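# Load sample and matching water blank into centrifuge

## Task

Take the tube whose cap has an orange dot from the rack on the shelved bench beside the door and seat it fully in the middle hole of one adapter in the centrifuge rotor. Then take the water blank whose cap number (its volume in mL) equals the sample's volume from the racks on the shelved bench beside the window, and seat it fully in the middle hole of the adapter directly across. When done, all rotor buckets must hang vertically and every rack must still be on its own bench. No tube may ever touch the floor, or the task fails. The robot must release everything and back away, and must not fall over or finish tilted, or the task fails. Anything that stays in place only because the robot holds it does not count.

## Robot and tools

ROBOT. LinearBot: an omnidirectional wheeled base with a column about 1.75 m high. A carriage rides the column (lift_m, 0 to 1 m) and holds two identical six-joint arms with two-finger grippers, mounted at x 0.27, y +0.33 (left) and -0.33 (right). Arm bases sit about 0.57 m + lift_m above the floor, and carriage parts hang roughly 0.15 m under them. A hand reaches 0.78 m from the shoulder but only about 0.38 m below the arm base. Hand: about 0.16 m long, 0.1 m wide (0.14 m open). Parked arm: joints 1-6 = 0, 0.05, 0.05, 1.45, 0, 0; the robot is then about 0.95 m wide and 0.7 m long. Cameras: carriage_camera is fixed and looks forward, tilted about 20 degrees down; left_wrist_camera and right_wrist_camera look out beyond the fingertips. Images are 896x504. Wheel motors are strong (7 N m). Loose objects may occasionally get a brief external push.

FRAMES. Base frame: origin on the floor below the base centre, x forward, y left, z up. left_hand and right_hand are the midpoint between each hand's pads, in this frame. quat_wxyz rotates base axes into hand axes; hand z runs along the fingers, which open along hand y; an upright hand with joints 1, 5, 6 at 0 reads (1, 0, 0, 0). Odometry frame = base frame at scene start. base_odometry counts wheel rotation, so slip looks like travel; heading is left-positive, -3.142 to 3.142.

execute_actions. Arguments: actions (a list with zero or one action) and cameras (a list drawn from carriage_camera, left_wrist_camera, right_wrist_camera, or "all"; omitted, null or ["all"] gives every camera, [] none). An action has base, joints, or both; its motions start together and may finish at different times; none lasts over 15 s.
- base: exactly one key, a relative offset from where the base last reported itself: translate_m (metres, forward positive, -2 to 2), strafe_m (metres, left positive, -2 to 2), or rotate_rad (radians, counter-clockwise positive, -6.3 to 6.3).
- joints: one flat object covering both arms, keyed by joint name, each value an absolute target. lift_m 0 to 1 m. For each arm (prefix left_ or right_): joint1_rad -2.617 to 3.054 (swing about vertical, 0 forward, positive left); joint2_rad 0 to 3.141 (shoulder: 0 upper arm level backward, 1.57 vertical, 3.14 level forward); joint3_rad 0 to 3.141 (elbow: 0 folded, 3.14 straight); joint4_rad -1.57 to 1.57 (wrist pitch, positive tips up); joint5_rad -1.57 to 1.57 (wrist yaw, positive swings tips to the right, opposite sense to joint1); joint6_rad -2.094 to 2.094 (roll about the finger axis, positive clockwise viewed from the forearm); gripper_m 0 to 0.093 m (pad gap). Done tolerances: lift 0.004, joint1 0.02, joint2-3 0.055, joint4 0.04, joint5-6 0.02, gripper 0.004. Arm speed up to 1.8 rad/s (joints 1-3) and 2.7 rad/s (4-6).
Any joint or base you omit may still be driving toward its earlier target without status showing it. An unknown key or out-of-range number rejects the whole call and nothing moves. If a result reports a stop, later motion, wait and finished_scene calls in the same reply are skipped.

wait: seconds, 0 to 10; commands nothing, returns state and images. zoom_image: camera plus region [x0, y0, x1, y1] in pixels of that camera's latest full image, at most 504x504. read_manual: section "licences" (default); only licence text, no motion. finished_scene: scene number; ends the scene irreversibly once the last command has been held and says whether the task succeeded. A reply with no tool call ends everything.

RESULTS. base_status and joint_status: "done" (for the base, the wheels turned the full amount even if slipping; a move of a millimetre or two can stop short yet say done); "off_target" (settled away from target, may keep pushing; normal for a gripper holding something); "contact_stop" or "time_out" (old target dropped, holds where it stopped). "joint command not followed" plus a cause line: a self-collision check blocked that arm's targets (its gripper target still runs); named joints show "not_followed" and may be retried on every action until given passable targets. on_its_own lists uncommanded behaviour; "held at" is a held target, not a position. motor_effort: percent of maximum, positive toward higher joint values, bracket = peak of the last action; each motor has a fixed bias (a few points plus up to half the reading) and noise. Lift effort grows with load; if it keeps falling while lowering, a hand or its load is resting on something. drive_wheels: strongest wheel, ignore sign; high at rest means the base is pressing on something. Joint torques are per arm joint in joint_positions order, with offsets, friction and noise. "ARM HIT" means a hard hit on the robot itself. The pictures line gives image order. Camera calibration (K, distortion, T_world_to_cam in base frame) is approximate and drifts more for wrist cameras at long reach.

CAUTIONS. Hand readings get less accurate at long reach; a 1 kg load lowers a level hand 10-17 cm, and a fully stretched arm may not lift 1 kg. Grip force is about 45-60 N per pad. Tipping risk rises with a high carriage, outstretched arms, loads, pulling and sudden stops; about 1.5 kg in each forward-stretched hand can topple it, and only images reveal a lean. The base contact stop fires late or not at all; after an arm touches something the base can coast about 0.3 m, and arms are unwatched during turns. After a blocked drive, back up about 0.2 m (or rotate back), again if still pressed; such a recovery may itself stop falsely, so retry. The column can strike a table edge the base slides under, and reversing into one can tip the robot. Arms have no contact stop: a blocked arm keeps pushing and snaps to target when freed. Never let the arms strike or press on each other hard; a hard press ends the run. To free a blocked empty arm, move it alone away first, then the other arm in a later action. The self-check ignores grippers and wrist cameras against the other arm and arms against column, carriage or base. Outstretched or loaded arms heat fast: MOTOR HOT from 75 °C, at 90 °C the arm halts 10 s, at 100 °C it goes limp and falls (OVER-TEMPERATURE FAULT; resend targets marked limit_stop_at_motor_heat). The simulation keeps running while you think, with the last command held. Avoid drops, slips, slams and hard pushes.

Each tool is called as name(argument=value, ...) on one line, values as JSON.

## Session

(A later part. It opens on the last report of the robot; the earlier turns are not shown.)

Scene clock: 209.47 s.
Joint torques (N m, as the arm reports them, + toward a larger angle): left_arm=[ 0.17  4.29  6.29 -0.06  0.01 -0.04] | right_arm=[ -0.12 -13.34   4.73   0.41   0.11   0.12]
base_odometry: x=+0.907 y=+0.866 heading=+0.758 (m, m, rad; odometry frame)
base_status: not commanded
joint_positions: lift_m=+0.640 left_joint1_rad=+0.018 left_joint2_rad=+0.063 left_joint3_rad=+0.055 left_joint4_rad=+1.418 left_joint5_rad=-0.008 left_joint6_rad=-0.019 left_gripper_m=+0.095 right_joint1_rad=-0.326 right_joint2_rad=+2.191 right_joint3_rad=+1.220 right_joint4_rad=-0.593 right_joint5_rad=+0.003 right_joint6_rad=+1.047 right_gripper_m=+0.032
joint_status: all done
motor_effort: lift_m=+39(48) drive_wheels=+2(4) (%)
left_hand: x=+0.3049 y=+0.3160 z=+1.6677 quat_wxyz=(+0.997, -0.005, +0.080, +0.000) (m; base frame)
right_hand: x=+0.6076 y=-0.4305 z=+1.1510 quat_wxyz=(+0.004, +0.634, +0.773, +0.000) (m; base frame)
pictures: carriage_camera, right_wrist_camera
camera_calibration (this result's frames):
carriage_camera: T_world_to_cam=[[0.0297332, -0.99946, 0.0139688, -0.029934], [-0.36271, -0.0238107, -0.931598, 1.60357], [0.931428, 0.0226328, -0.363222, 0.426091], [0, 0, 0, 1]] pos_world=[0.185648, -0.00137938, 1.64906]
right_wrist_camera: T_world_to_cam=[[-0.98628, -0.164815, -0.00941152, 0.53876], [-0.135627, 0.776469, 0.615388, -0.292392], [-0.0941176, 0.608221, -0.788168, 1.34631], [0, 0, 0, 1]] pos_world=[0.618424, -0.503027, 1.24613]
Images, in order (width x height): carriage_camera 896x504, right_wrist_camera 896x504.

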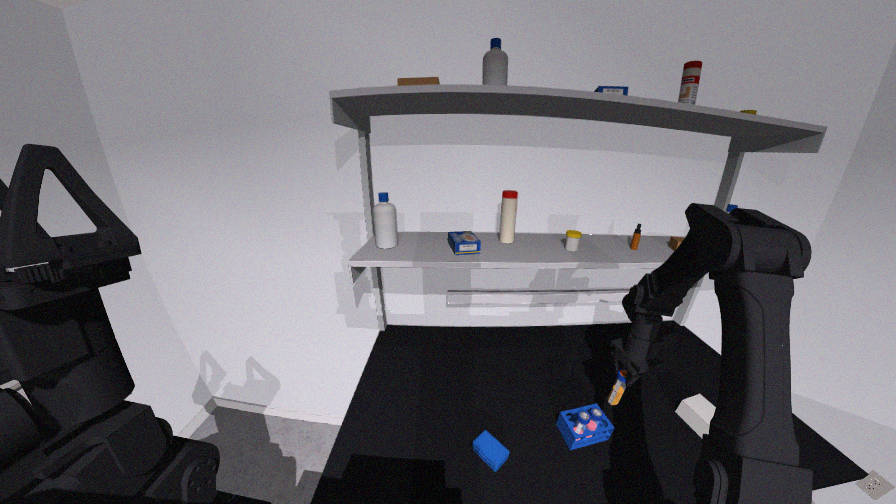

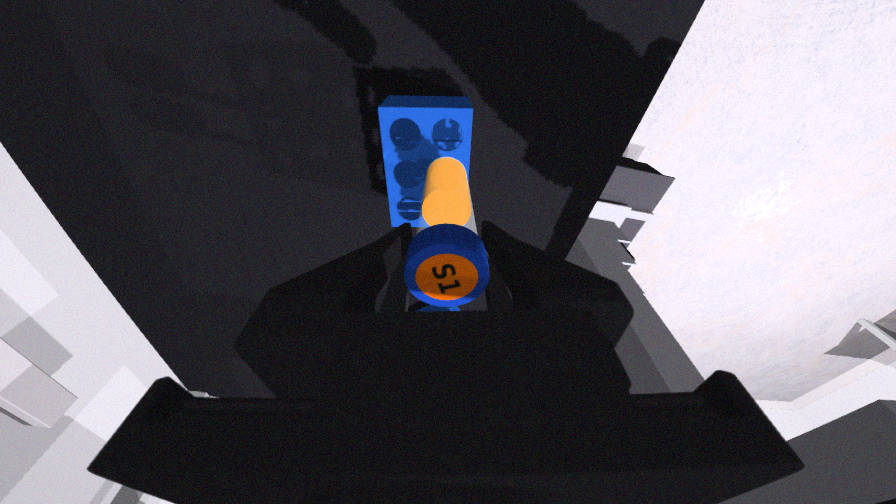

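execute_actions(actions=[{"base": {"translate_m": -1.25}, "joints": {"right_joint1_rad": 0.6, "right_joint2_rad": 1.4, "right_joint3_rad": 1.38, "right_joint4_rad": -1.55}}], cameras=["right_wrist_camera", "carriage_camera"])

Scene clock: 234.00 s.
Joint torques (N m, as the arm reports them, + toward a larger angle): left_arm=[ 0.16  4.3   6.36 -0.06  0.01 -0.03] | right_arm=[ 0.2  -6.36  5.63  0.37  0.13  0.11]
base_odometry: x=-0.001 y=+0.007 heading=+0.758 (m, m, rad; odometry frame)
base_status: done
joint_positions: lift_m=+0.640 left_joint1_rad=+0.018 left_joint2_rad=+0.063 left_joint3_rad=+0.055 left_joint4_rad=+1.418 left_joint5_rad=-0.008 left_joint6_rad=-0.019 left_gripper_m=+0.095 right_joint1_rad=+0.596 right_joint2_rad=+1.406 right_joint3_rad=+1.380 right_joint4_rad=-1.539 right_joint5_rad=-0.004 right_joint6_rad=+1.047 right_gripper_m=+0.032
joint_status: all done
motor_effort: lift_m=+39(39) drive_wheels=-1(17) (%)
left_hand: x=+0.3049 y=+0.3160 z=+1.6677 quat_wxyz=(+0.997, -0.005, +0.080, +0.000) (m; base frame)
right_hand: x=+0.4491 y=-0.1871 z=+1.4186 quat_wxyz=(+0.001, +0.224, +0.975, +0.004) (m; base frame)
pictures: carriage_camera, right_wrist_camera
camera_calibration (this result's frames):
carriage_camera: T_world_to_cam=[[0.0297332, -0.99946, 0.0139688, -0.029934], [-0.36271, -0.0238107, -0.931598, 1.60357], [0.931428, 0.0226328, -0.363222, 0.426091], [0, 0, 0, 1]] pos_world=[0.185648, -0.00137938, 1.64906]
right_wrist_camera: T_world_to_cam=[[-0.464593, -0.885441, -0.0121566, 0.0598843], [-0.69777, 0.3576, 0.620676, -0.500976], [-0.545225, 0.296844, -0.783973, 1.53265], [0, 0, 0, 1]] pos_world=[0.513895, -0.222786, 1.51323]
Images, in order (width x height): carriage_camera 896x504, right_wrist_camera 896x504.

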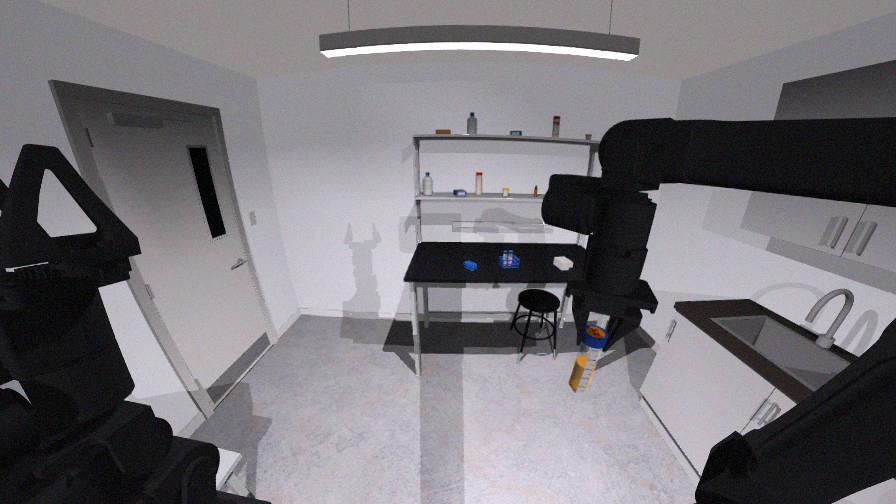

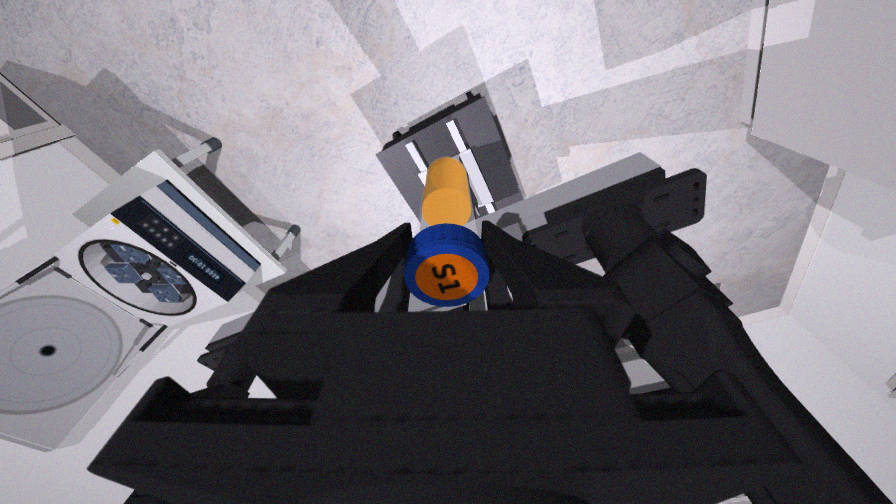

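zoom_image(camera="carriage_camera", region=[550, 320, 630, 400])

Region (550, 320, 630, 400) of carriage_camera's 896x504 image, scaled by 6.300, with more detail than that image has.

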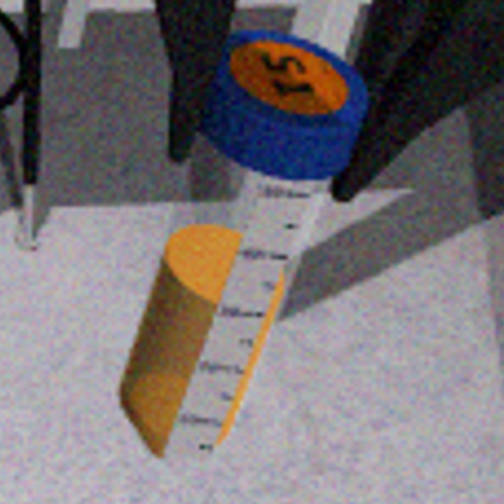

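execute_actions(actions=[{"base": {"rotate_rad": 3.14}, "joints": {"lift_m": 0.46, "right_joint1_rad": 0.0, "right_joint2_rad": 1.15, "right_joint3_rad": 1.13, "right_joint4_rad": -1.55}}], cameras=["carriage_camera"])

Scene clock: 247.50 s.
Joint torques (N m, as the arm reports them, + toward a larger angle): left_arm=[ 0.16  4.31  6.27 -0.02  0.01 -0.03] | right_arm=[-0.29 -3.71  4.63  0.42  0.12  0.09]
base_odometry: x=-0.001 y=+0.007 heading=-2.386 (m, m, rad; odometry frame)
base_status: done
joint_positions: lift_m=+0.460 left_joint1_rad=+0.018 left_joint2_rad=+0.063 left_joint3_rad=+0.055 left_joint4_rad=+1.415 left_joint5_rad=-0.008 left_joint6_rad=-0.019 left_gripper_m=+0.095 right_joint1_rad=+0.002 right_joint2_rad=+1.158 right_joint3_rad=+1.147 right_joint4_rad=-1.543 right_joint5_rad=+0.000 right_joint6_rad=+1.048 right_gripper_m=+0.032
joint_status: all done
motor_effort: lift_m=+33(34) drive_wheels=+8(15) (%)
left_hand: x=+0.3057 y=+0.3160 z=+1.4880 quat_wxyz=(+0.997, -0.005, +0.082, +0.000) (m; base frame)
right_hand: x=+0.4276 y=-0.3137 z=+1.2240 quat_wxyz=(+0.007, +0.500, +0.866, +0.004) (m; base frame)
pictures: carriage_camera
camera_calibration (this result's frames):
carriage_camera: T_world_to_cam=[[0.0297332, -0.99946, 0.0139688, -0.0274257], [-0.36271, -0.0238107, -0.931598, 1.43628], [0.931428, 0.0226328, -0.363222, 0.360867], [0, 0, 0, 1]] pos_world=[0.185648, -0.00137938, 1.4695]
Images, in order (width x height): carriage_camera 896x504.

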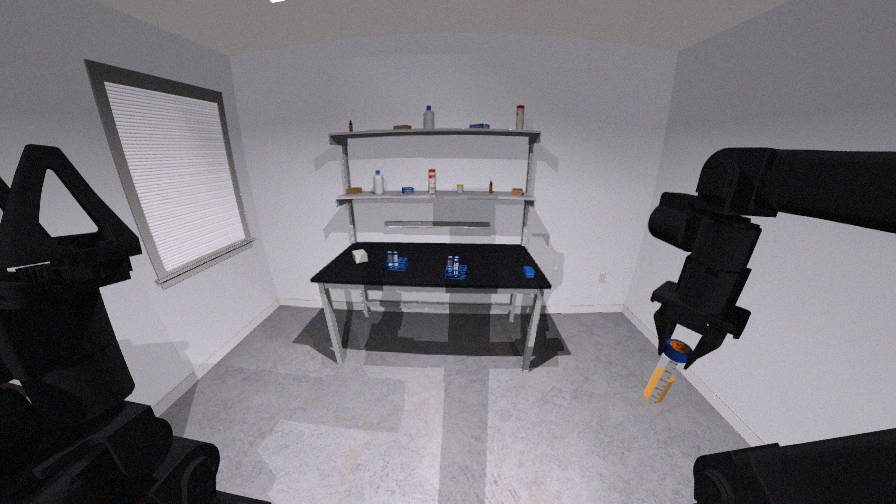

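zoom_image(camera="carriage_camera", region=[630, 330, 710, 410])

zoom_image(camera="carriage_camera", region=[300, 230, 560, 380])

Region (630, 330, 710, 410) of carriage_camera's 896x504 image, scaled by 6.300, with more detail than that image has.

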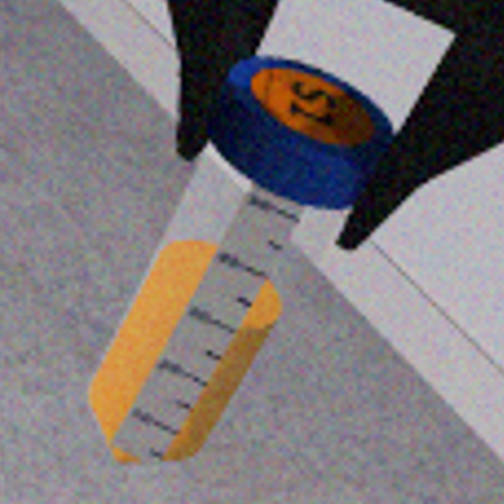

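Region (300, 230, 560, 380) of carriage_camera's 896x504 image, scaled by 1.938, with more detail than that image has; it fills the top 291 rows of this view, and the rest is white.

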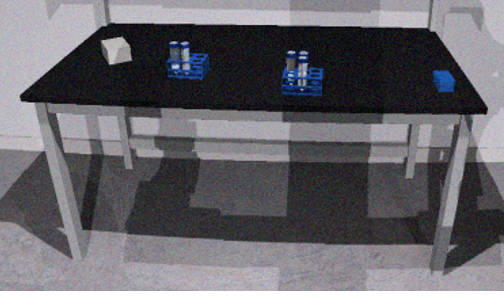

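execute_actions(actions=[{"base": {"translate_m": 1.08}}], cameras=["carriage_camera"])

Scene clock: 260.80 s.
Joint torques (N m, as the arm reports them, + toward a larger angle): left_arm=[ 0.23  4.26  6.45 -0.01  0.   -0.03] | right_arm=[-0.27 -3.77  4.7   0.42  0.1   0.12]
base_odometry: x=-0.786 y=-0.734 heading=-2.385 (m, m, rad; odometry frame)
base_status: done
joint_positions: lift_m=+0.460 left_joint1_rad=+0.018 left_joint2_rad=+0.063 left_joint3_rad=+0.055 left_joint4_rad=+1.416 left_joint5_rad=-0.008 left_joint6_rad=-0.019 left_gripper_m=+0.095 right_joint1_rad=+0.002 right_joint2_rad=+1.158 right_joint3_rad=+1.147 right_joint4_rad=-1.543 right_joint5_rad=+0.000 right_joint6_rad=+1.048 right_gripper_m=+0.032
joint_status: not commanded
motor_effort: lift_m=+34(33) drive_wheels=-5(22) (%)
left_hand: x=+0.3055 y=+0.3160 z=+1.4881 quat_wxyz=(+0.997, -0.005, +0.081, +0.000) (m; base frame)
right_hand: x=+0.4275 y=-0.3137 z=+1.2240 quat_wxyz=(+0.007, +0.500, +0.866, +0.004) (m; base frame)
pictures: carriage_camera
camera_calibration (this result's frames):
carriage_camera: T_world_to_cam=[[0.0297332, -0.99946, 0.0139688, -0.0274257], [-0.36271, -0.0238107, -0.931598, 1.43628], [0.931428, 0.0226328, -0.363222, 0.360867], [0, 0, 0, 1]] pos_world=[0.185648, -0.00137938, 1.4695]
Images, in order (width x height): carriage_camera 896x504.

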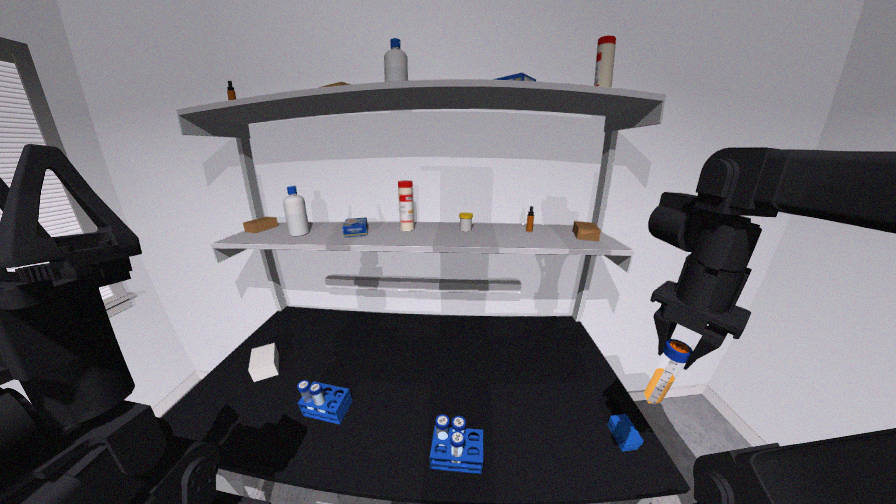

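zoom_image(camera="carriage_camera", region=[415, 405, 500, 480])

zoom_image(camera="carriage_camera", region=[285, 370, 365, 435])

Region (415, 405, 500, 480) of carriage_camera's 896x504 image, scaled by 5.929, with more detail than that image has; it fills the top 445 rows of this view, and the rest is white.

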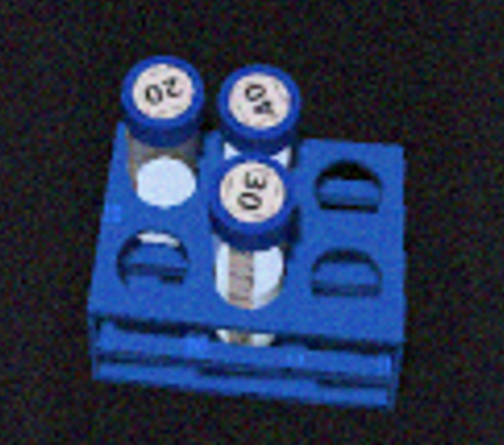

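Region (285, 370, 365, 435) of carriage_camera's 896x504 image, scaled by 6.300, with more detail than that image has; it fills the top 410 rows of this view, and the rest is white.

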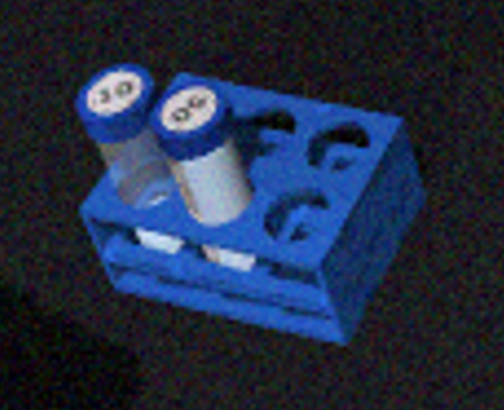

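execute_actions(actions=[{"base": {"strafe_m": -0.25}, "joints": {"left_joint1_rad": -0.296, "left_joint2_rad": 2.073, "left_joint3_rad": 0.874, "left_joint4_rad": -0.372, "left_joint5_rad": 0.0, "left_joint6_rad": -0.216, "left_gripper_m": 0.07}}], cameras=["carriage_camera", "left_wrist_camera"])

Scene clock: 283.70 s.
Joint torques (N m, as the arm reports them, + toward a larger angle): left_arm=[ 0.06 -8.67  5.39  0.49 -0.02 -0.06] | right_arm=[-0.34 -3.77  4.43  0.4   0.11  0.1 ]
base_odometry: x=-0.958 y=-0.553 heading=-2.385 (m, m, rad; odometry frame)
base_status: done
joint_positions: lift_m=+0.460 left_joint1_rad=-0.294 left_joint2_rad=+2.068 left_joint3_rad=+0.860 left_joint4_rad=-0.372 left_joint5_rad=-0.002 left_joint6_rad=-0.212 left_gripper_m=+0.070 right_joint1_rad=+0.002 right_joint2_rad=+1.158 right_joint3_rad=+1.147 right_joint4_rad=-1.543 right_joint5_rad=+0.000 right_joint6_rad=+1.048 right_gripper_m=+0.032
joint_status: all done
motor_effort: lift_m=+33(33) drive_wheels=+4(18) (%)
left_hand: x=+0.5382 y=+0.2311 z=+0.9490 quat_wxyz=(-0.004, +0.041, +0.999, +0.002) (m; base frame)
right_hand: x=+0.4275 y=-0.3137 z=+1.2240 quat_wxyz=(+0.007, +0.500, +0.866, +0.004) (m; base frame)
pictures: carriage_camera, left_wrist_camera
camera_calibration (this result's frames):
carriage_camera: T_world_to_cam=[[0.0297332, -0.99946, 0.0139688, -0.0274257], [-0.36271, -0.0238107, -0.931598, 1.43628], [0.931428, 0.0226328, -0.363222, 0.360868], [0, 0, 0, 1]] pos_world=[0.185648, -0.00137938, 1.4695]
left_wrist_camera: T_world_to_cam=[[-0.115505, -0.99274, 0.0335428, 0.258394], [-0.771254, 0.110913, 0.62679, -0.201979], [-0.62596, 0.0465272, -0.778466, 1.18909], [0, 0, 0, 1]] pos_world=[0.618394, 0.223595, 1.0436]
Images, in order (width x height): carriage_camera 896x504, left_wrist_camera 896x504.

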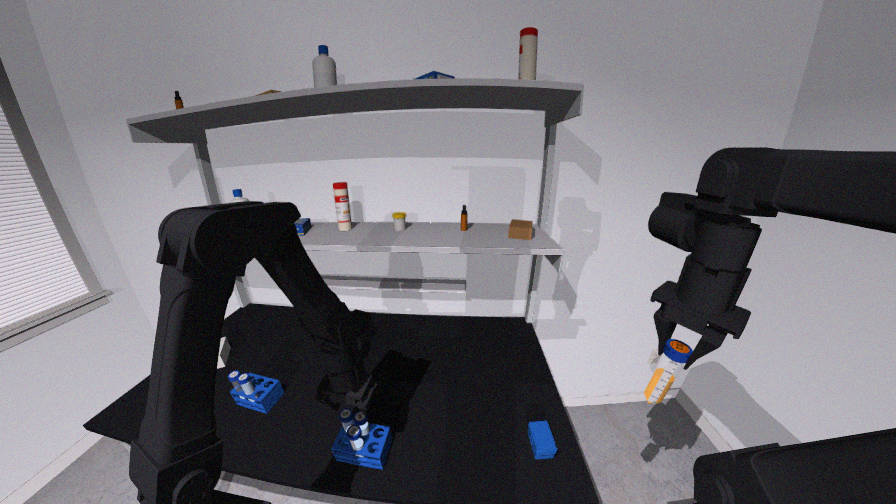

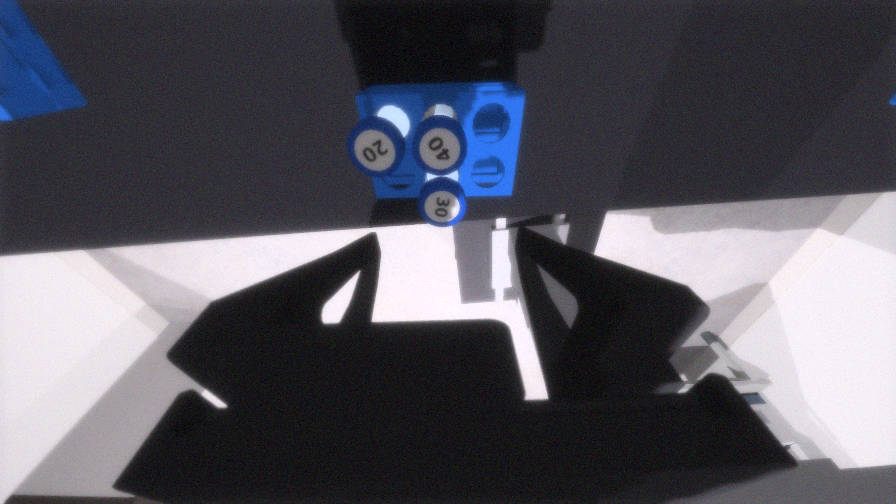

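execute_actions(actions=[{"base": {"translate_m": -0.012}, "joints": {"lift_m": 0.405}}], cameras=["left_wrist_camera"])

Scene clock: 289.40 s.
Joint torques (N m, as the arm reports them, + toward a larger angle): left_arm=[ 0.12 -8.96  5.52  0.48 -0.01 -0.08] | right_arm=[-0.28 -3.8   4.75  0.43  0.12  0.12]
base_odometry: x=-0.950 y=-0.545 heading=-2.385 (m, m, rad; odometry frame)
base_status: done
joint_positions: lift_m=+0.405 left_joint1_rad=-0.294 left_joint2_rad=+2.072 left_joint3_rad=+0.860 left_joint4_rad=-0.373 left_joint5_rad=-0.001 left_joint6_rad=-0.212 left_gripper_m=+0.070 right_joint1_rad=+0.002 right_joint2_rad=+1.158 right_joint3_rad=+1.145 right_joint4_rad=-1.545 right_joint5_rad=+0.000 right_joint6_rad=+1.048 right_gripper_m=+0.032
joint_status: all done
motor_effort: lift_m=+34(34) drive_wheels=-1(10) (%)
left_hand: x=+0.5370 y=+0.2313 z=+0.8930 quat_wxyz=(-0.007, +0.041, +0.999, +0.003) (m; base frame)
right_hand: x=+0.4266 y=-0.3137 z=+1.1684 quat_wxyz=(+0.005, +0.500, +0.866, +0.003) (m; base frame)
pictures: left_wrist_camera
camera_calibration (this result's frames):
left_wrist_camera: T_world_to_cam=[[-0.115318, -0.992769, 0.033345, 0.260445], [-0.767902, 0.110391, 0.630984, -0.173236], [-0.630102, 0.0471579, -0.775079, 1.14376], [0, 0, 0, 1]] pos_world=[0.617689, 0.223748, 0.987126]
Images, in order (width x height): left_wrist_camera 896x504.

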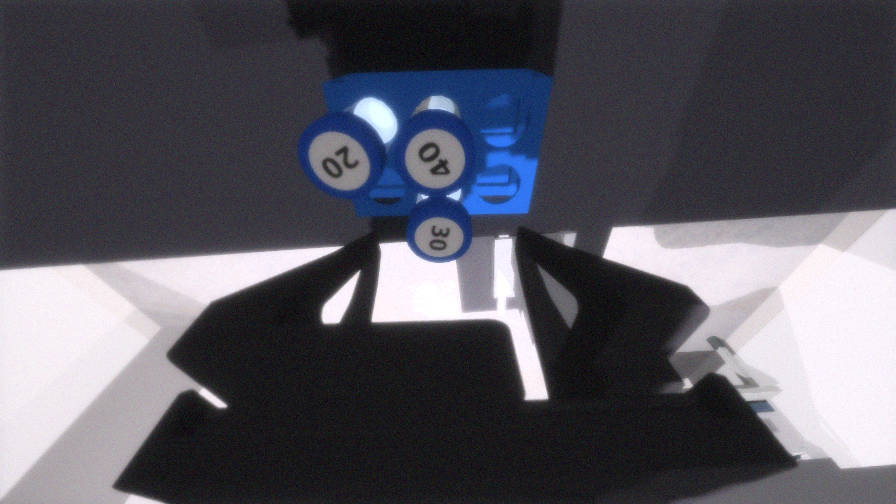

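execute_actions(actions=[{"base": {"strafe_m": 0.005}, "joints": {"lift_m": 0.379, "left_gripper_m": 0.055}}], cameras=["left_wrist_camera"])

Scene clock: 294.63 s.
Joint torques (N m, as the arm reports them, + toward a larger angle): left_arm=[ 0.12 -9.04  5.31  0.52 -0.01 -0.07] | right_arm=[-0.3  -3.67  4.8   0.43  0.12  0.11]
base_odometry: x=-0.946 y=-0.548 heading=-2.385 (m, m, rad; odometry frame)
base_status: done
joint_positions: lift_m=+0.379 left_joint1_rad=-0.296 left_joint2_rad=+2.073 left_joint3_rad=+0.860 left_joint4_rad=-0.373 left_joint5_rad=-0.001 left_joint6_rad=-0.212 left_gripper_m=+0.055 right_joint1_rad=+0.002 right_joint2_rad=+1.158 right_joint3_rad=+1.145 right_joint4_rad=-1.545 right_joint5_rad=+0.000 right_joint6_rad=+1.048 right_gripper_m=+0.032
joint_status: all done
motor_effort: lift_m=+34(36) drive_wheels=+3(13) (%)
left_hand: x=+0.5367 y=+0.2310 z=+0.8668 quat_wxyz=(-0.007, +0.042, +0.999, +0.003) (m; base frame)
right_hand: x=+0.4266 y=-0.3137 z=+1.1424 quat_wxyz=(+0.005, +0.500, +0.866, +0.003) (m; base frame)
pictures: left_wrist_camera
camera_calibration (this result's frames):
left_wrist_camera: T_world_to_cam=[[-0.116808, -0.992599, 0.0332094, 0.261799], [-0.767272, 0.111422, 0.631569, -0.157967], [-0.630595, 0.0482917, -0.774608, 1.12288], [0, 0, 0, 1]] pos_world=[0.617457, 0.223236, 0.960863]
Images, in order (width x height): left_wrist_camera 896x504.

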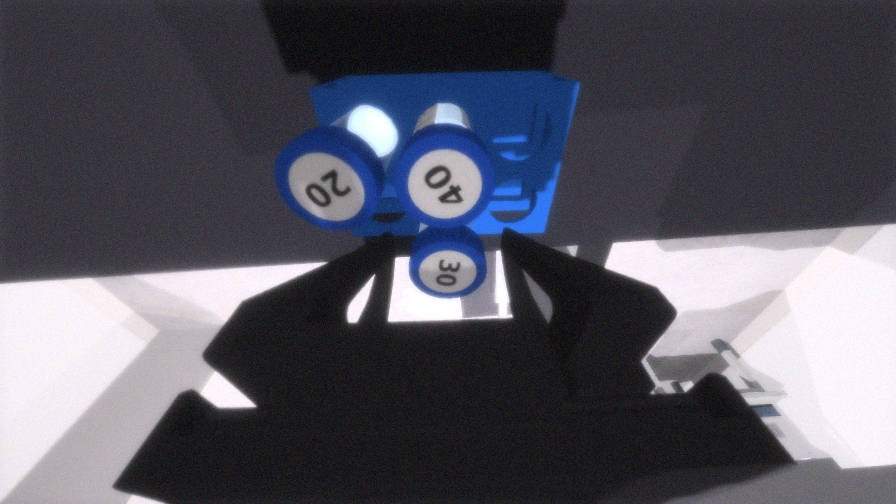

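execute_actions(actions=[{"joints": {"lift_m": 0.373}}], cameras=[])

execute_actions(actions=[{"joints": {"left_gripper_m": 0.024}}], cameras=["left_wrist_camera"])

Scene clock: 299.53 s.
Joint torques (N m, as the arm reports them, + toward a larger angle): left_arm=[ 0.18 -9.14  5.41  0.44 -0.01 -0.07] | right_arm=[-0.29 -3.7   4.78  0.44  0.09  0.12]
base_odometry: x=-0.946 y=-0.548 heading=-2.385 (m, m, rad; odometry frame)
base_status: not commanded
joint_positions: lift_m=+0.373 left_joint1_rad=-0.296 left_joint2_rad=+2.074 left_joint3_rad=+0.860 left_joint4_rad=-0.372 left_joint5_rad=-0.001 left_joint6_rad=-0.212 left_gripper_m=+0.055 right_joint1_rad=+0.002 right_joint2_rad=+1.158 right_joint3_rad=+1.145 right_joint4_rad=-1.545 right_joint5_rad=+0.000 right_joint6_rad=+1.048 right_gripper_m=+0.032
joint_status: all done
motor_effort: lift_m=+33(36) drive_wheels=+3(4) (%)
left_hand: x=+0.5367 y=+0.2310 z=+0.8605 quat_wxyz=(-0.007, +0.042, +0.999, +0.003) (m; base frame)
right_hand: x=+0.4266 y=-0.3137 z=+1.1364 quat_wxyz=(+0.005, +0.500, +0.866, +0.003) (m; base frame)
pictures: none
No camera images: the call's "cameras" was empty. Leave "cameras" out to get every camera's image.

Scene clock: 300.07 s.
Joint torques (N m, as the arm reports them, + toward a larger angle): left_arm=[ 0.16 -9.13  5.35  0.48 -0.02 -0.06] | right_arm=[-0.31 -3.74  4.7   0.45  0.11  0.13]
base_odometry: x=-0.946 y=-0.548 heading=-2.385 (m, m, rad; odometry frame)
base_status: not commanded
joint_positions: lift_m=+0.373 left_joint1_rad=-0.296 left_joint2_rad=+2.074 left_joint3_rad=+0.860 left_joint4_rad=-0.372 left_joint5_rad=-0.001 left_joint6_rad=-0.213 left_gripper_m=+0.030 right_joint1_rad=+0.002 right_joint2_rad=+1.158 right_joint3_rad=+1.145 right_joint4_rad=-1.545 right_joint5_rad=+0.000 right_joint6_rad=+1.048 right_gripper_m=+0.032
joint_status: left_gripper_m off_target (ended at +0.030, target +0.024)
motor_effort: lift_m=+34(34) drive_wheels=+0(1) (%)
left_hand: x=+0.5367 y=+0.2309 z=+0.8605 quat_wxyz=(-0.007, +0.042, +0.999, +0.002) (m; base frame)
right_hand: x=+0.4266 y=-0.3137 z=+1.1364 quat_wxyz=(+0.005, +0.500, +0.866, +0.003) (m; base frame)
pictures: left_wrist_camera
camera_calibration (this result's frames):
left_wrist_camera: T_world_to_cam=[[-0.116408, -0.992636, 0.0335111, 0.26149], [-0.767015, 0.111282, 0.631905, -0.154436], [-0.630981, 0.0478552, -0.774321, 1.118], [0, 0, 0, 1]] pos_world=[0.61742, 0.223248, 0.954517]
Images, in order (width x height): left_wrist_camera 896x504.

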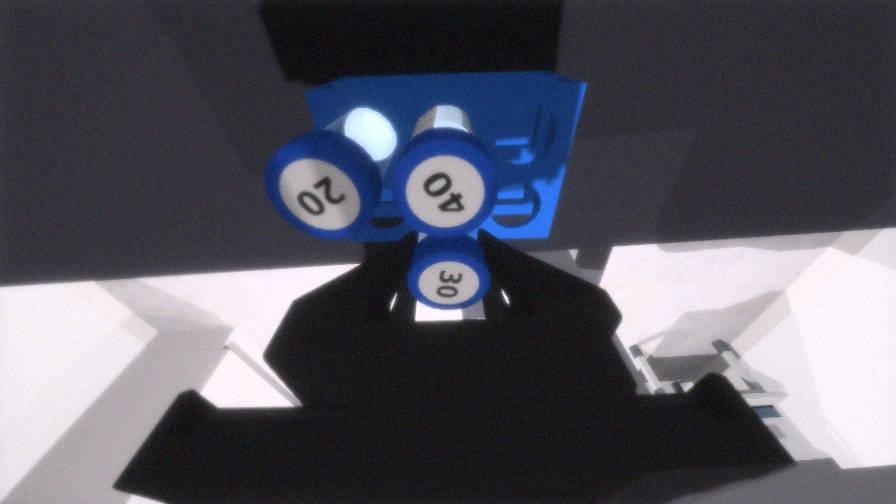

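execute_actions(actions=[{"joints": {"lift_m": 0.50, "left_gripper_m": 0.022}}], cameras=["left_wrist_camera", "carriage_camera"])

Scene clock: 303.00 s.
Joint torques (N m, as the arm reports them, + toward a larger angle): left_arm=[ 0.19 -9.07  5.37  0.45 -0.01 -0.08] | right_arm=[-0.33 -3.55  4.89  0.41  0.13  0.1 ]
base_odometry: x=-0.946 y=-0.548 heading=-2.385 (m, m, rad; odometry frame)
base_status: not commanded
joint_positions: lift_m=+0.500 left_joint1_rad=-0.296 left_joint2_rad=+2.075 left_joint3_rad=+0.860 left_joint4_rad=-0.371 left_joint5_rad=-0.001 left_joint6_rad=-0.213 left_gripper_m=+0.030 right_joint1_rad=+0.002 right_joint2_rad=+1.158 right_joint3_rad=+1.145 right_joint4_rad=-1.545 right_joint5_rad=+0.000 right_joint6_rad=+1.048 right_gripper_m=+0.032
joint_status: left_gripper_m off_target (ended at +0.030, target +0.022); the others done
motor_effort: lift_m=+39(50) drive_wheels=+3(0) (%)
left_hand: x=+0.5368 y=+0.2308 z=+0.9869 quat_wxyz=(-0.007, +0.042, +0.999, +0.002) (m; base frame)
right_hand: x=+0.4266 y=-0.3137 z=+1.2630 quat_wxyz=(+0.005, +0.500, +0.866, +0.003) (m; base frame)
pictures: carriage_camera, left_wrist_camera
camera_calibration (this result's frames):
carriage_camera: T_world_to_cam=[[0.0297332, -0.99946, 0.0139688, -0.0279787], [-0.36271, -0.0238107, -0.931598, 1.47316], [0.931428, 0.0226328, -0.363222, 0.375247], [0, 0, 0, 1]] pos_world=[0.185648, -0.00137938, 1.50909]
left_wrist_camera: T_world_to_cam=[[-0.116411, -0.992621, 0.0339541, 0.25673], [-0.767176, 0.111578, 0.631657, -0.233979], [-0.630784, 0.0474828, -0.774504, 1.21611], [0, 0, 0, 1]] pos_world=[0.617484, 0.223198, 1.08096]
Images, in order (width x height): carriage_camera 896x504, left_wrist_camera 896x504.

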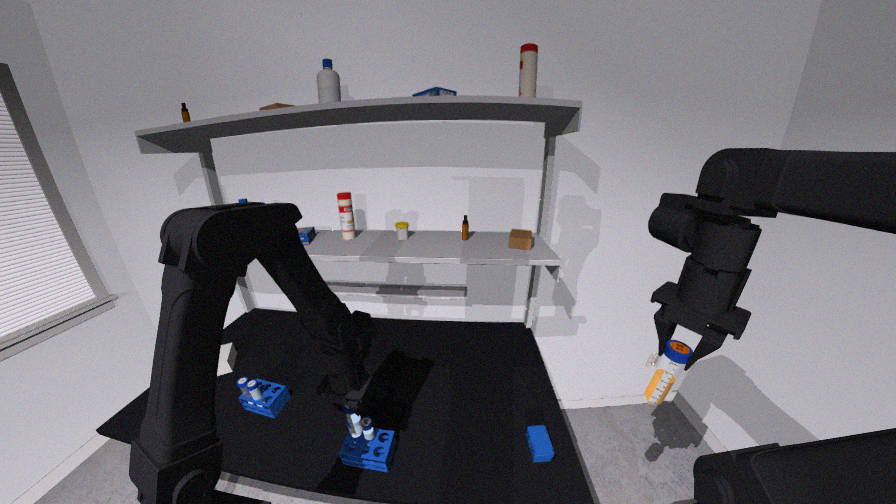

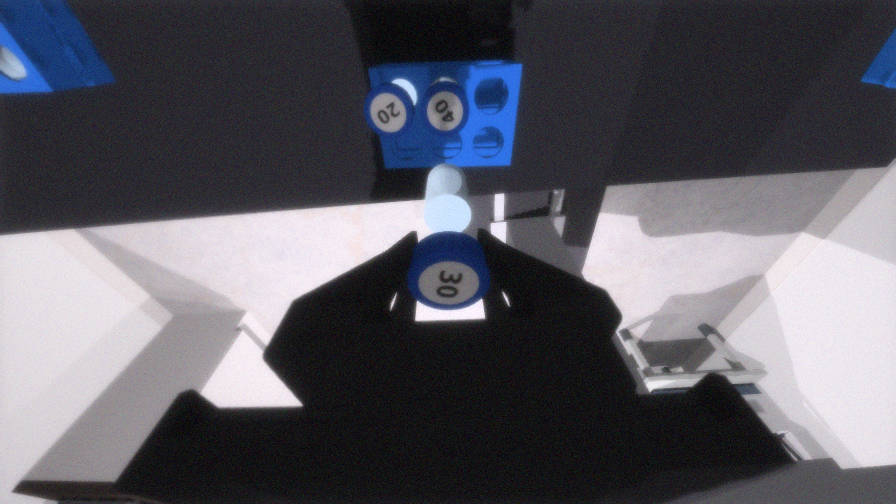

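execute_actions(actions=[{"base": {"translate_m": -1.42}, "joints": {"left_joint1_rad": 0.0, "left_joint2_rad": 1.15, "left_joint3_rad": 1.13, "left_joint4_rad": -1.55}}], cameras=["carriage_camera"])

execute_actions(actions=[{"base": {"rotate_rad": -1.571}, "joints": {"lift_m": 0.35}}], cameras=["carriage_camera"])

Scene clock: 317.20 s.
Joint torques (N m, as the arm reports them, + toward a larger angle): left_arm=[-0.26 -3.16  7.27  0.5   0.   -0.07] | right_arm=[-0.26 -3.78  4.77  0.42  0.11  0.1 ]
base_odometry: x=+0.086 y=+0.426 heading=-2.385 (m, m, rad; odometry frame)
base_status: done
joint_positions: lift_m=+0.500 left_joint1_rad=+0.006 left_joint2_rad=+1.160 left_joint3_rad=+1.121 left_joint4_rad=-1.547 left_joint5_rad=-0.003 left_joint6_rad=-0.213 left_gripper_m=+0.030 right_joint1_rad=+0.002 right_joint2_rad=+1.158 right_joint3_rad=+1.145 right_joint4_rad=-1.545 right_joint5_rad=+0.000 right_joint6_rad=+1.048 right_gripper_m=+0.032
joint_status: all done
motor_effort: lift_m=+39(38) drive_wheels=-3(19) (%)
left_hand: x=+0.4216 y=+0.3154 z=+1.2569 quat_wxyz=(-0.007, -0.109, +0.994, +0.002) (m; base frame)
right_hand: x=+0.4266 y=-0.3137 z=+1.2630 quat_wxyz=(+0.005, +0.500, +0.866, +0.003) (m; base frame)
pictures: carriage_camera
camera_calibration (this result's frames):
carriage_camera: T_world_to_cam=[[0.0297332, -0.99946, 0.0139688, -0.0279787], [-0.36271, -0.0238107, -0.931598, 1.47316], [0.931428, 0.0226328, -0.363222, 0.375247], [0, 0, 0, 1]] pos_world=[0.185648, -0.00137938, 1.50909]
Images, in order (width x height): carriage_camera 896x504.

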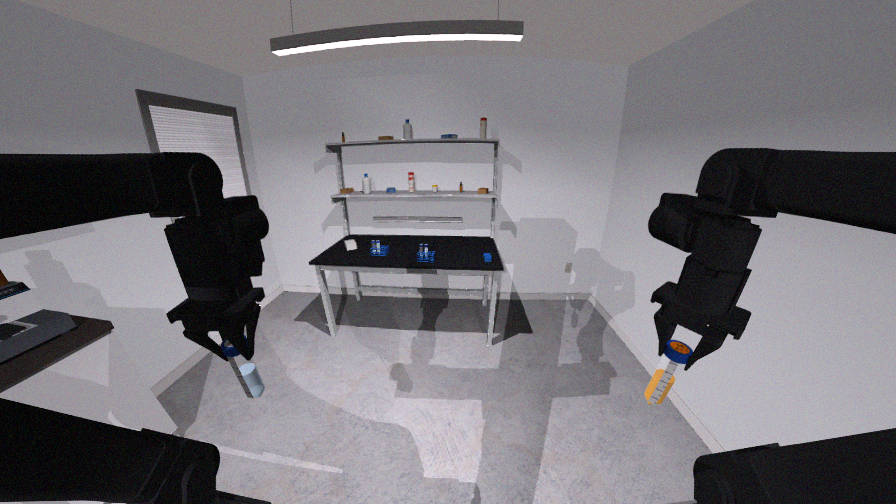

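Scene clock: 320.30 s.
Joint torques (N m, as the arm reports them, + toward a larger angle): left_arm=[-0.32 -3.19  7.32  0.45 -0.03 -0.08] | right_arm=[-0.24 -3.86  4.7   0.44  0.11  0.12]
base_odometry: x=+0.086 y=+0.426 heading=+2.328 (m, m, rad; odometry frame)
base_status: done
joint_positions: lift_m=+0.350 left_joint1_rad=+0.006 left_joint2_rad=+1.160 left_joint3_rad=+1.121 left_joint4_rad=-1.547 left_joint5_rad=-0.001 left_joint6_rad=-0.213 left_gripper_m=+0.030 right_joint1_rad=+0.002 right_joint2_rad=+1.158 right_joint3_rad=+1.145 right_joint4_rad=-1.544 right_joint5_rad=+0.000 right_joint6_rad=+1.048 right_gripper_m=+0.032
joint_status: all done
motor_effort: lift_m=+33(34) drive_wheels=+6(17) (%)
left_hand: x=+0.4217 y=+0.3152 z=+1.1073 quat_wxyz=(-0.007, -0.109, +0.994, +0.001) (m; base frame)
right_hand: x=+0.4268 y=-0.3137 z=+1.1134 quat_wxyz=(+0.006, +0.500, +0.866, +0.003) (m; base frame)
pictures: carriage_camera
camera_calibration (this result's frames):
carriage_camera: T_world_to_cam=[[0.0297332, -0.99946, 0.0139688, -0.0258891], [-0.36271, -0.0238107, -0.931598, 1.3338], [0.931428, 0.0226328, -0.363222, 0.320912], [0, 0, 0, 1]] pos_world=[0.185648, -0.00137938, 1.35949]
Images, in order (width x height): carriage_camera 896x504.

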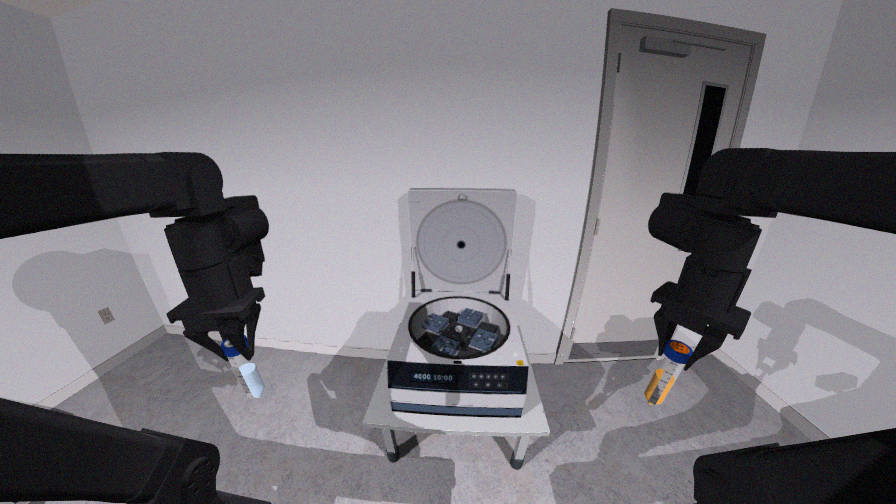

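zoom_image(camera="carriage_camera", region=[350, 280, 570, 480])

zoom_image(camera="carriage_camera", region=[400, 290, 520, 365])

Region (350, 280, 570, 480) of carriage_camera's 896x504 image, scaled by 2.291, with more detail than that image has; it fills the top 458 rows of this view, and the rest is white.

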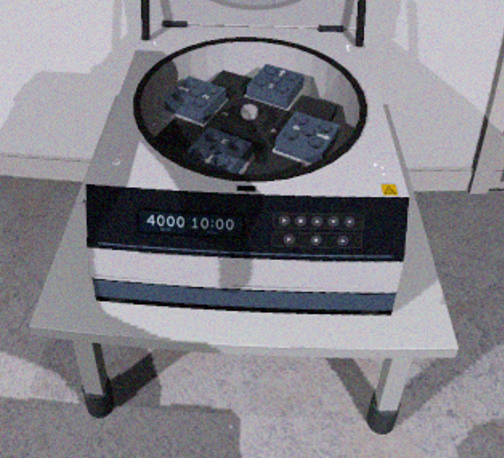

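Region (400, 290, 520, 365) of carriage_camera's 896x504 image, scaled by 4.200, with more detail than that image has; it fills the top 315 rows of this view, and the rest is white.

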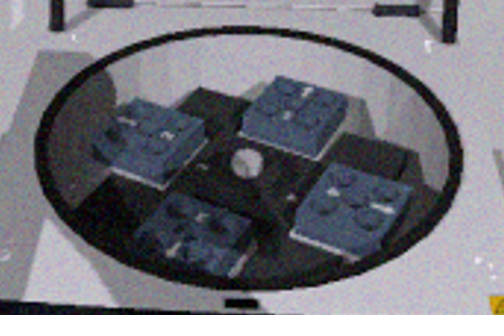

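execute_actions(actions=[{"base": {"translate_m": 0.36}}], cameras=["all"])

Scene clock: 338.83 s.
Joint torques (N m, as the arm reports them, + toward a larger angle): left_arm=[-0.27 -2.95  7.3   0.48 -0.01 -0.07] | right_arm=[-0.31 -3.81  4.7   0.44  0.11  0.12]
base_odometry: x=-0.161 y=+0.689 heading=+2.327 (m, m, rad; odometry frame)
base_status: done
joint_positions: lift_m=+0.350 left_joint1_rad=+0.006 left_joint2_rad=+1.160 left_joint3_rad=+1.121 left_joint4_rad=-1.548 left_joint5_rad=-0.001 left_joint6_rad=-0.213 left_gripper_m=+0.030 right_joint1_rad=+0.002 right_joint2_rad=+1.158 right_joint3_rad=+1.145 right_joint4_rad=-1.544 right_joint5_rad=+0.000 right_joint6_rad=+1.048 right_gripper_m=+0.032
joint_status: not commanded
motor_effort: lift_m=+32(33) drive_wheels=+9(23) (%)
left_hand: x=+0.4215 y=+0.3152 z=+1.1074 quat_wxyz=(-0.008, -0.109, +0.994, +0.002) (m; base frame)
right_hand: x=+0.4268 y=-0.3137 z=+1.1134 quat_wxyz=(+0.006, +0.500, +0.866, +0.003) (m; base frame)
pictures: carriage_camera, left_wrist_camera, right_wrist_camera
camera_calibration (this result's frames):
carriage_camera: T_world_to_cam=[[0.0297332, -0.99946, 0.0139688, -0.0258891], [-0.36271, -0.0238107, -0.931598, 1.3338], [0.931428, 0.0226328, -0.363222, 0.320912], [0, 0, 0, 1]] pos_world=[0.185648, -0.00137938, 1.35949]
left_wrist_camera: T_world_to_cam=[[0.184221, -0.982326, 0.0331359, 0.193892], [-0.765385, -0.122223, 0.63186, -0.335181], [-0.616643, -0.141764, -0.774374, 1.28624], [0, 0, 0, 1]] pos_world=[0.50089, 0.331841, 1.20139]
right_wrist_camera: T_world_to_cam=[[-0.881028, -0.472802, -0.0157185, 0.244861], [-0.381329, 0.690127, 0.615071, -0.306355], [-0.279959, 0.547889, -0.788315, 1.28913], [0, 0, 0, 1]] pos_world=[0.45981, -0.379103, 1.20852]
Images, in order (width x height): carriage_camera 896x504, left_wrist_camera 896x504, right_wrist_camera 896x504.

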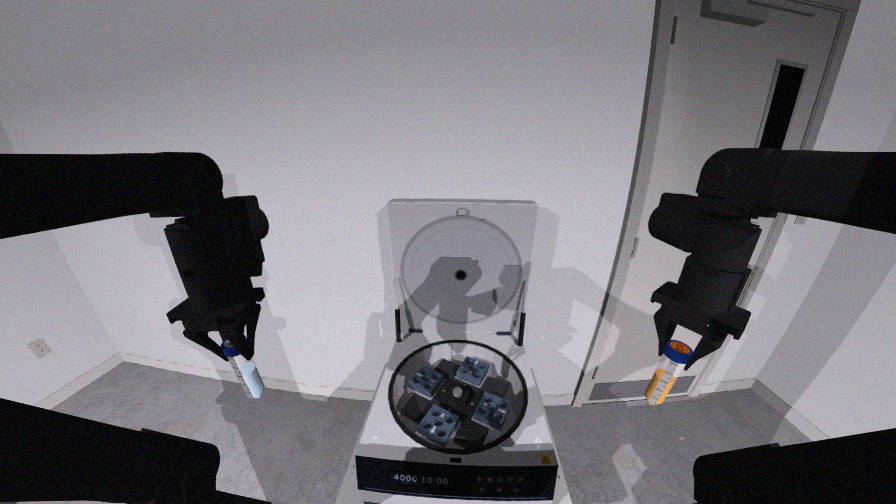

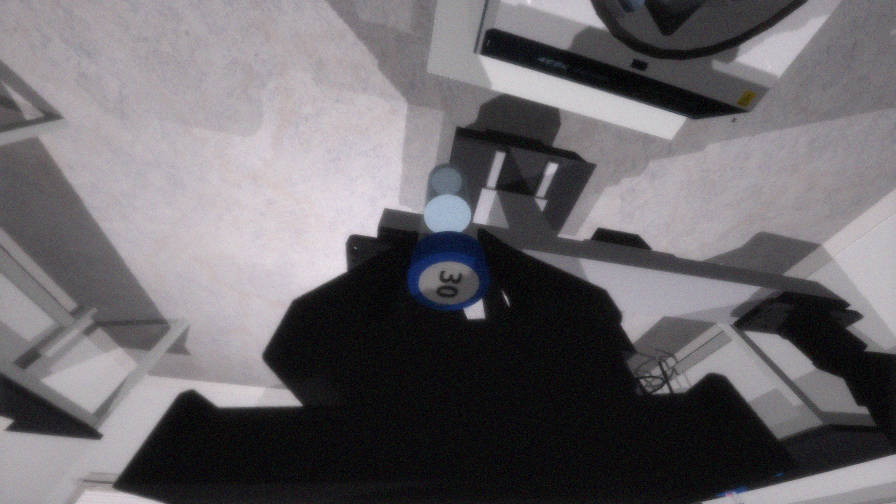

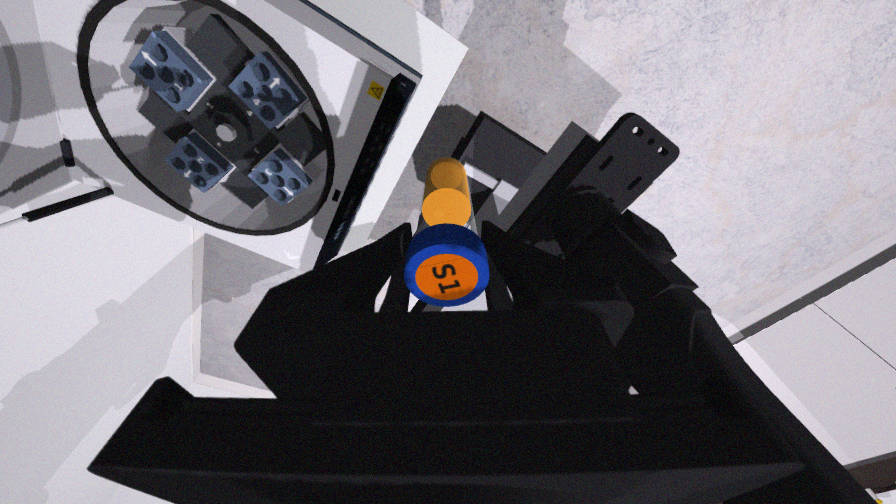

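zoom_image(camera="carriage_camera", region=[380, 335, 540, 465])

zoom_image(camera="right_wrist_camera", region=[70, 0, 350, 240])

Region (380, 335, 540, 465) of carriage_camera's 896x504 image, scaled by 3.150, with more detail than that image has; it fills the top 410 rows of this view, and the rest is white.

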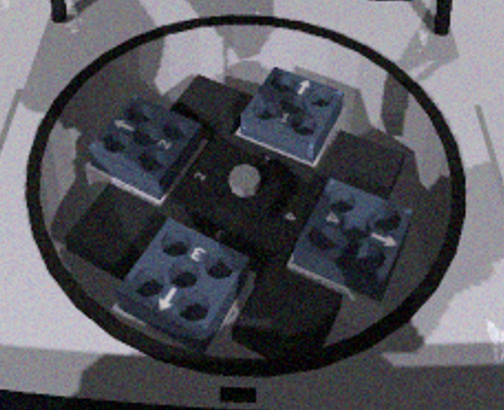

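Region (70, 0, 350, 240) of right_wrist_camera's 896x504 image, scaled by 1.800, with more detail than that image has; it fills the top 432 rows of this view, and the rest is white.

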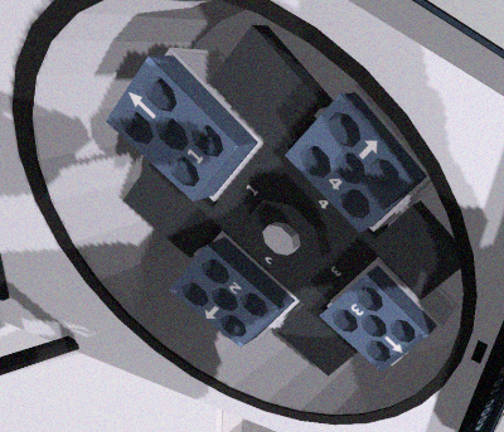

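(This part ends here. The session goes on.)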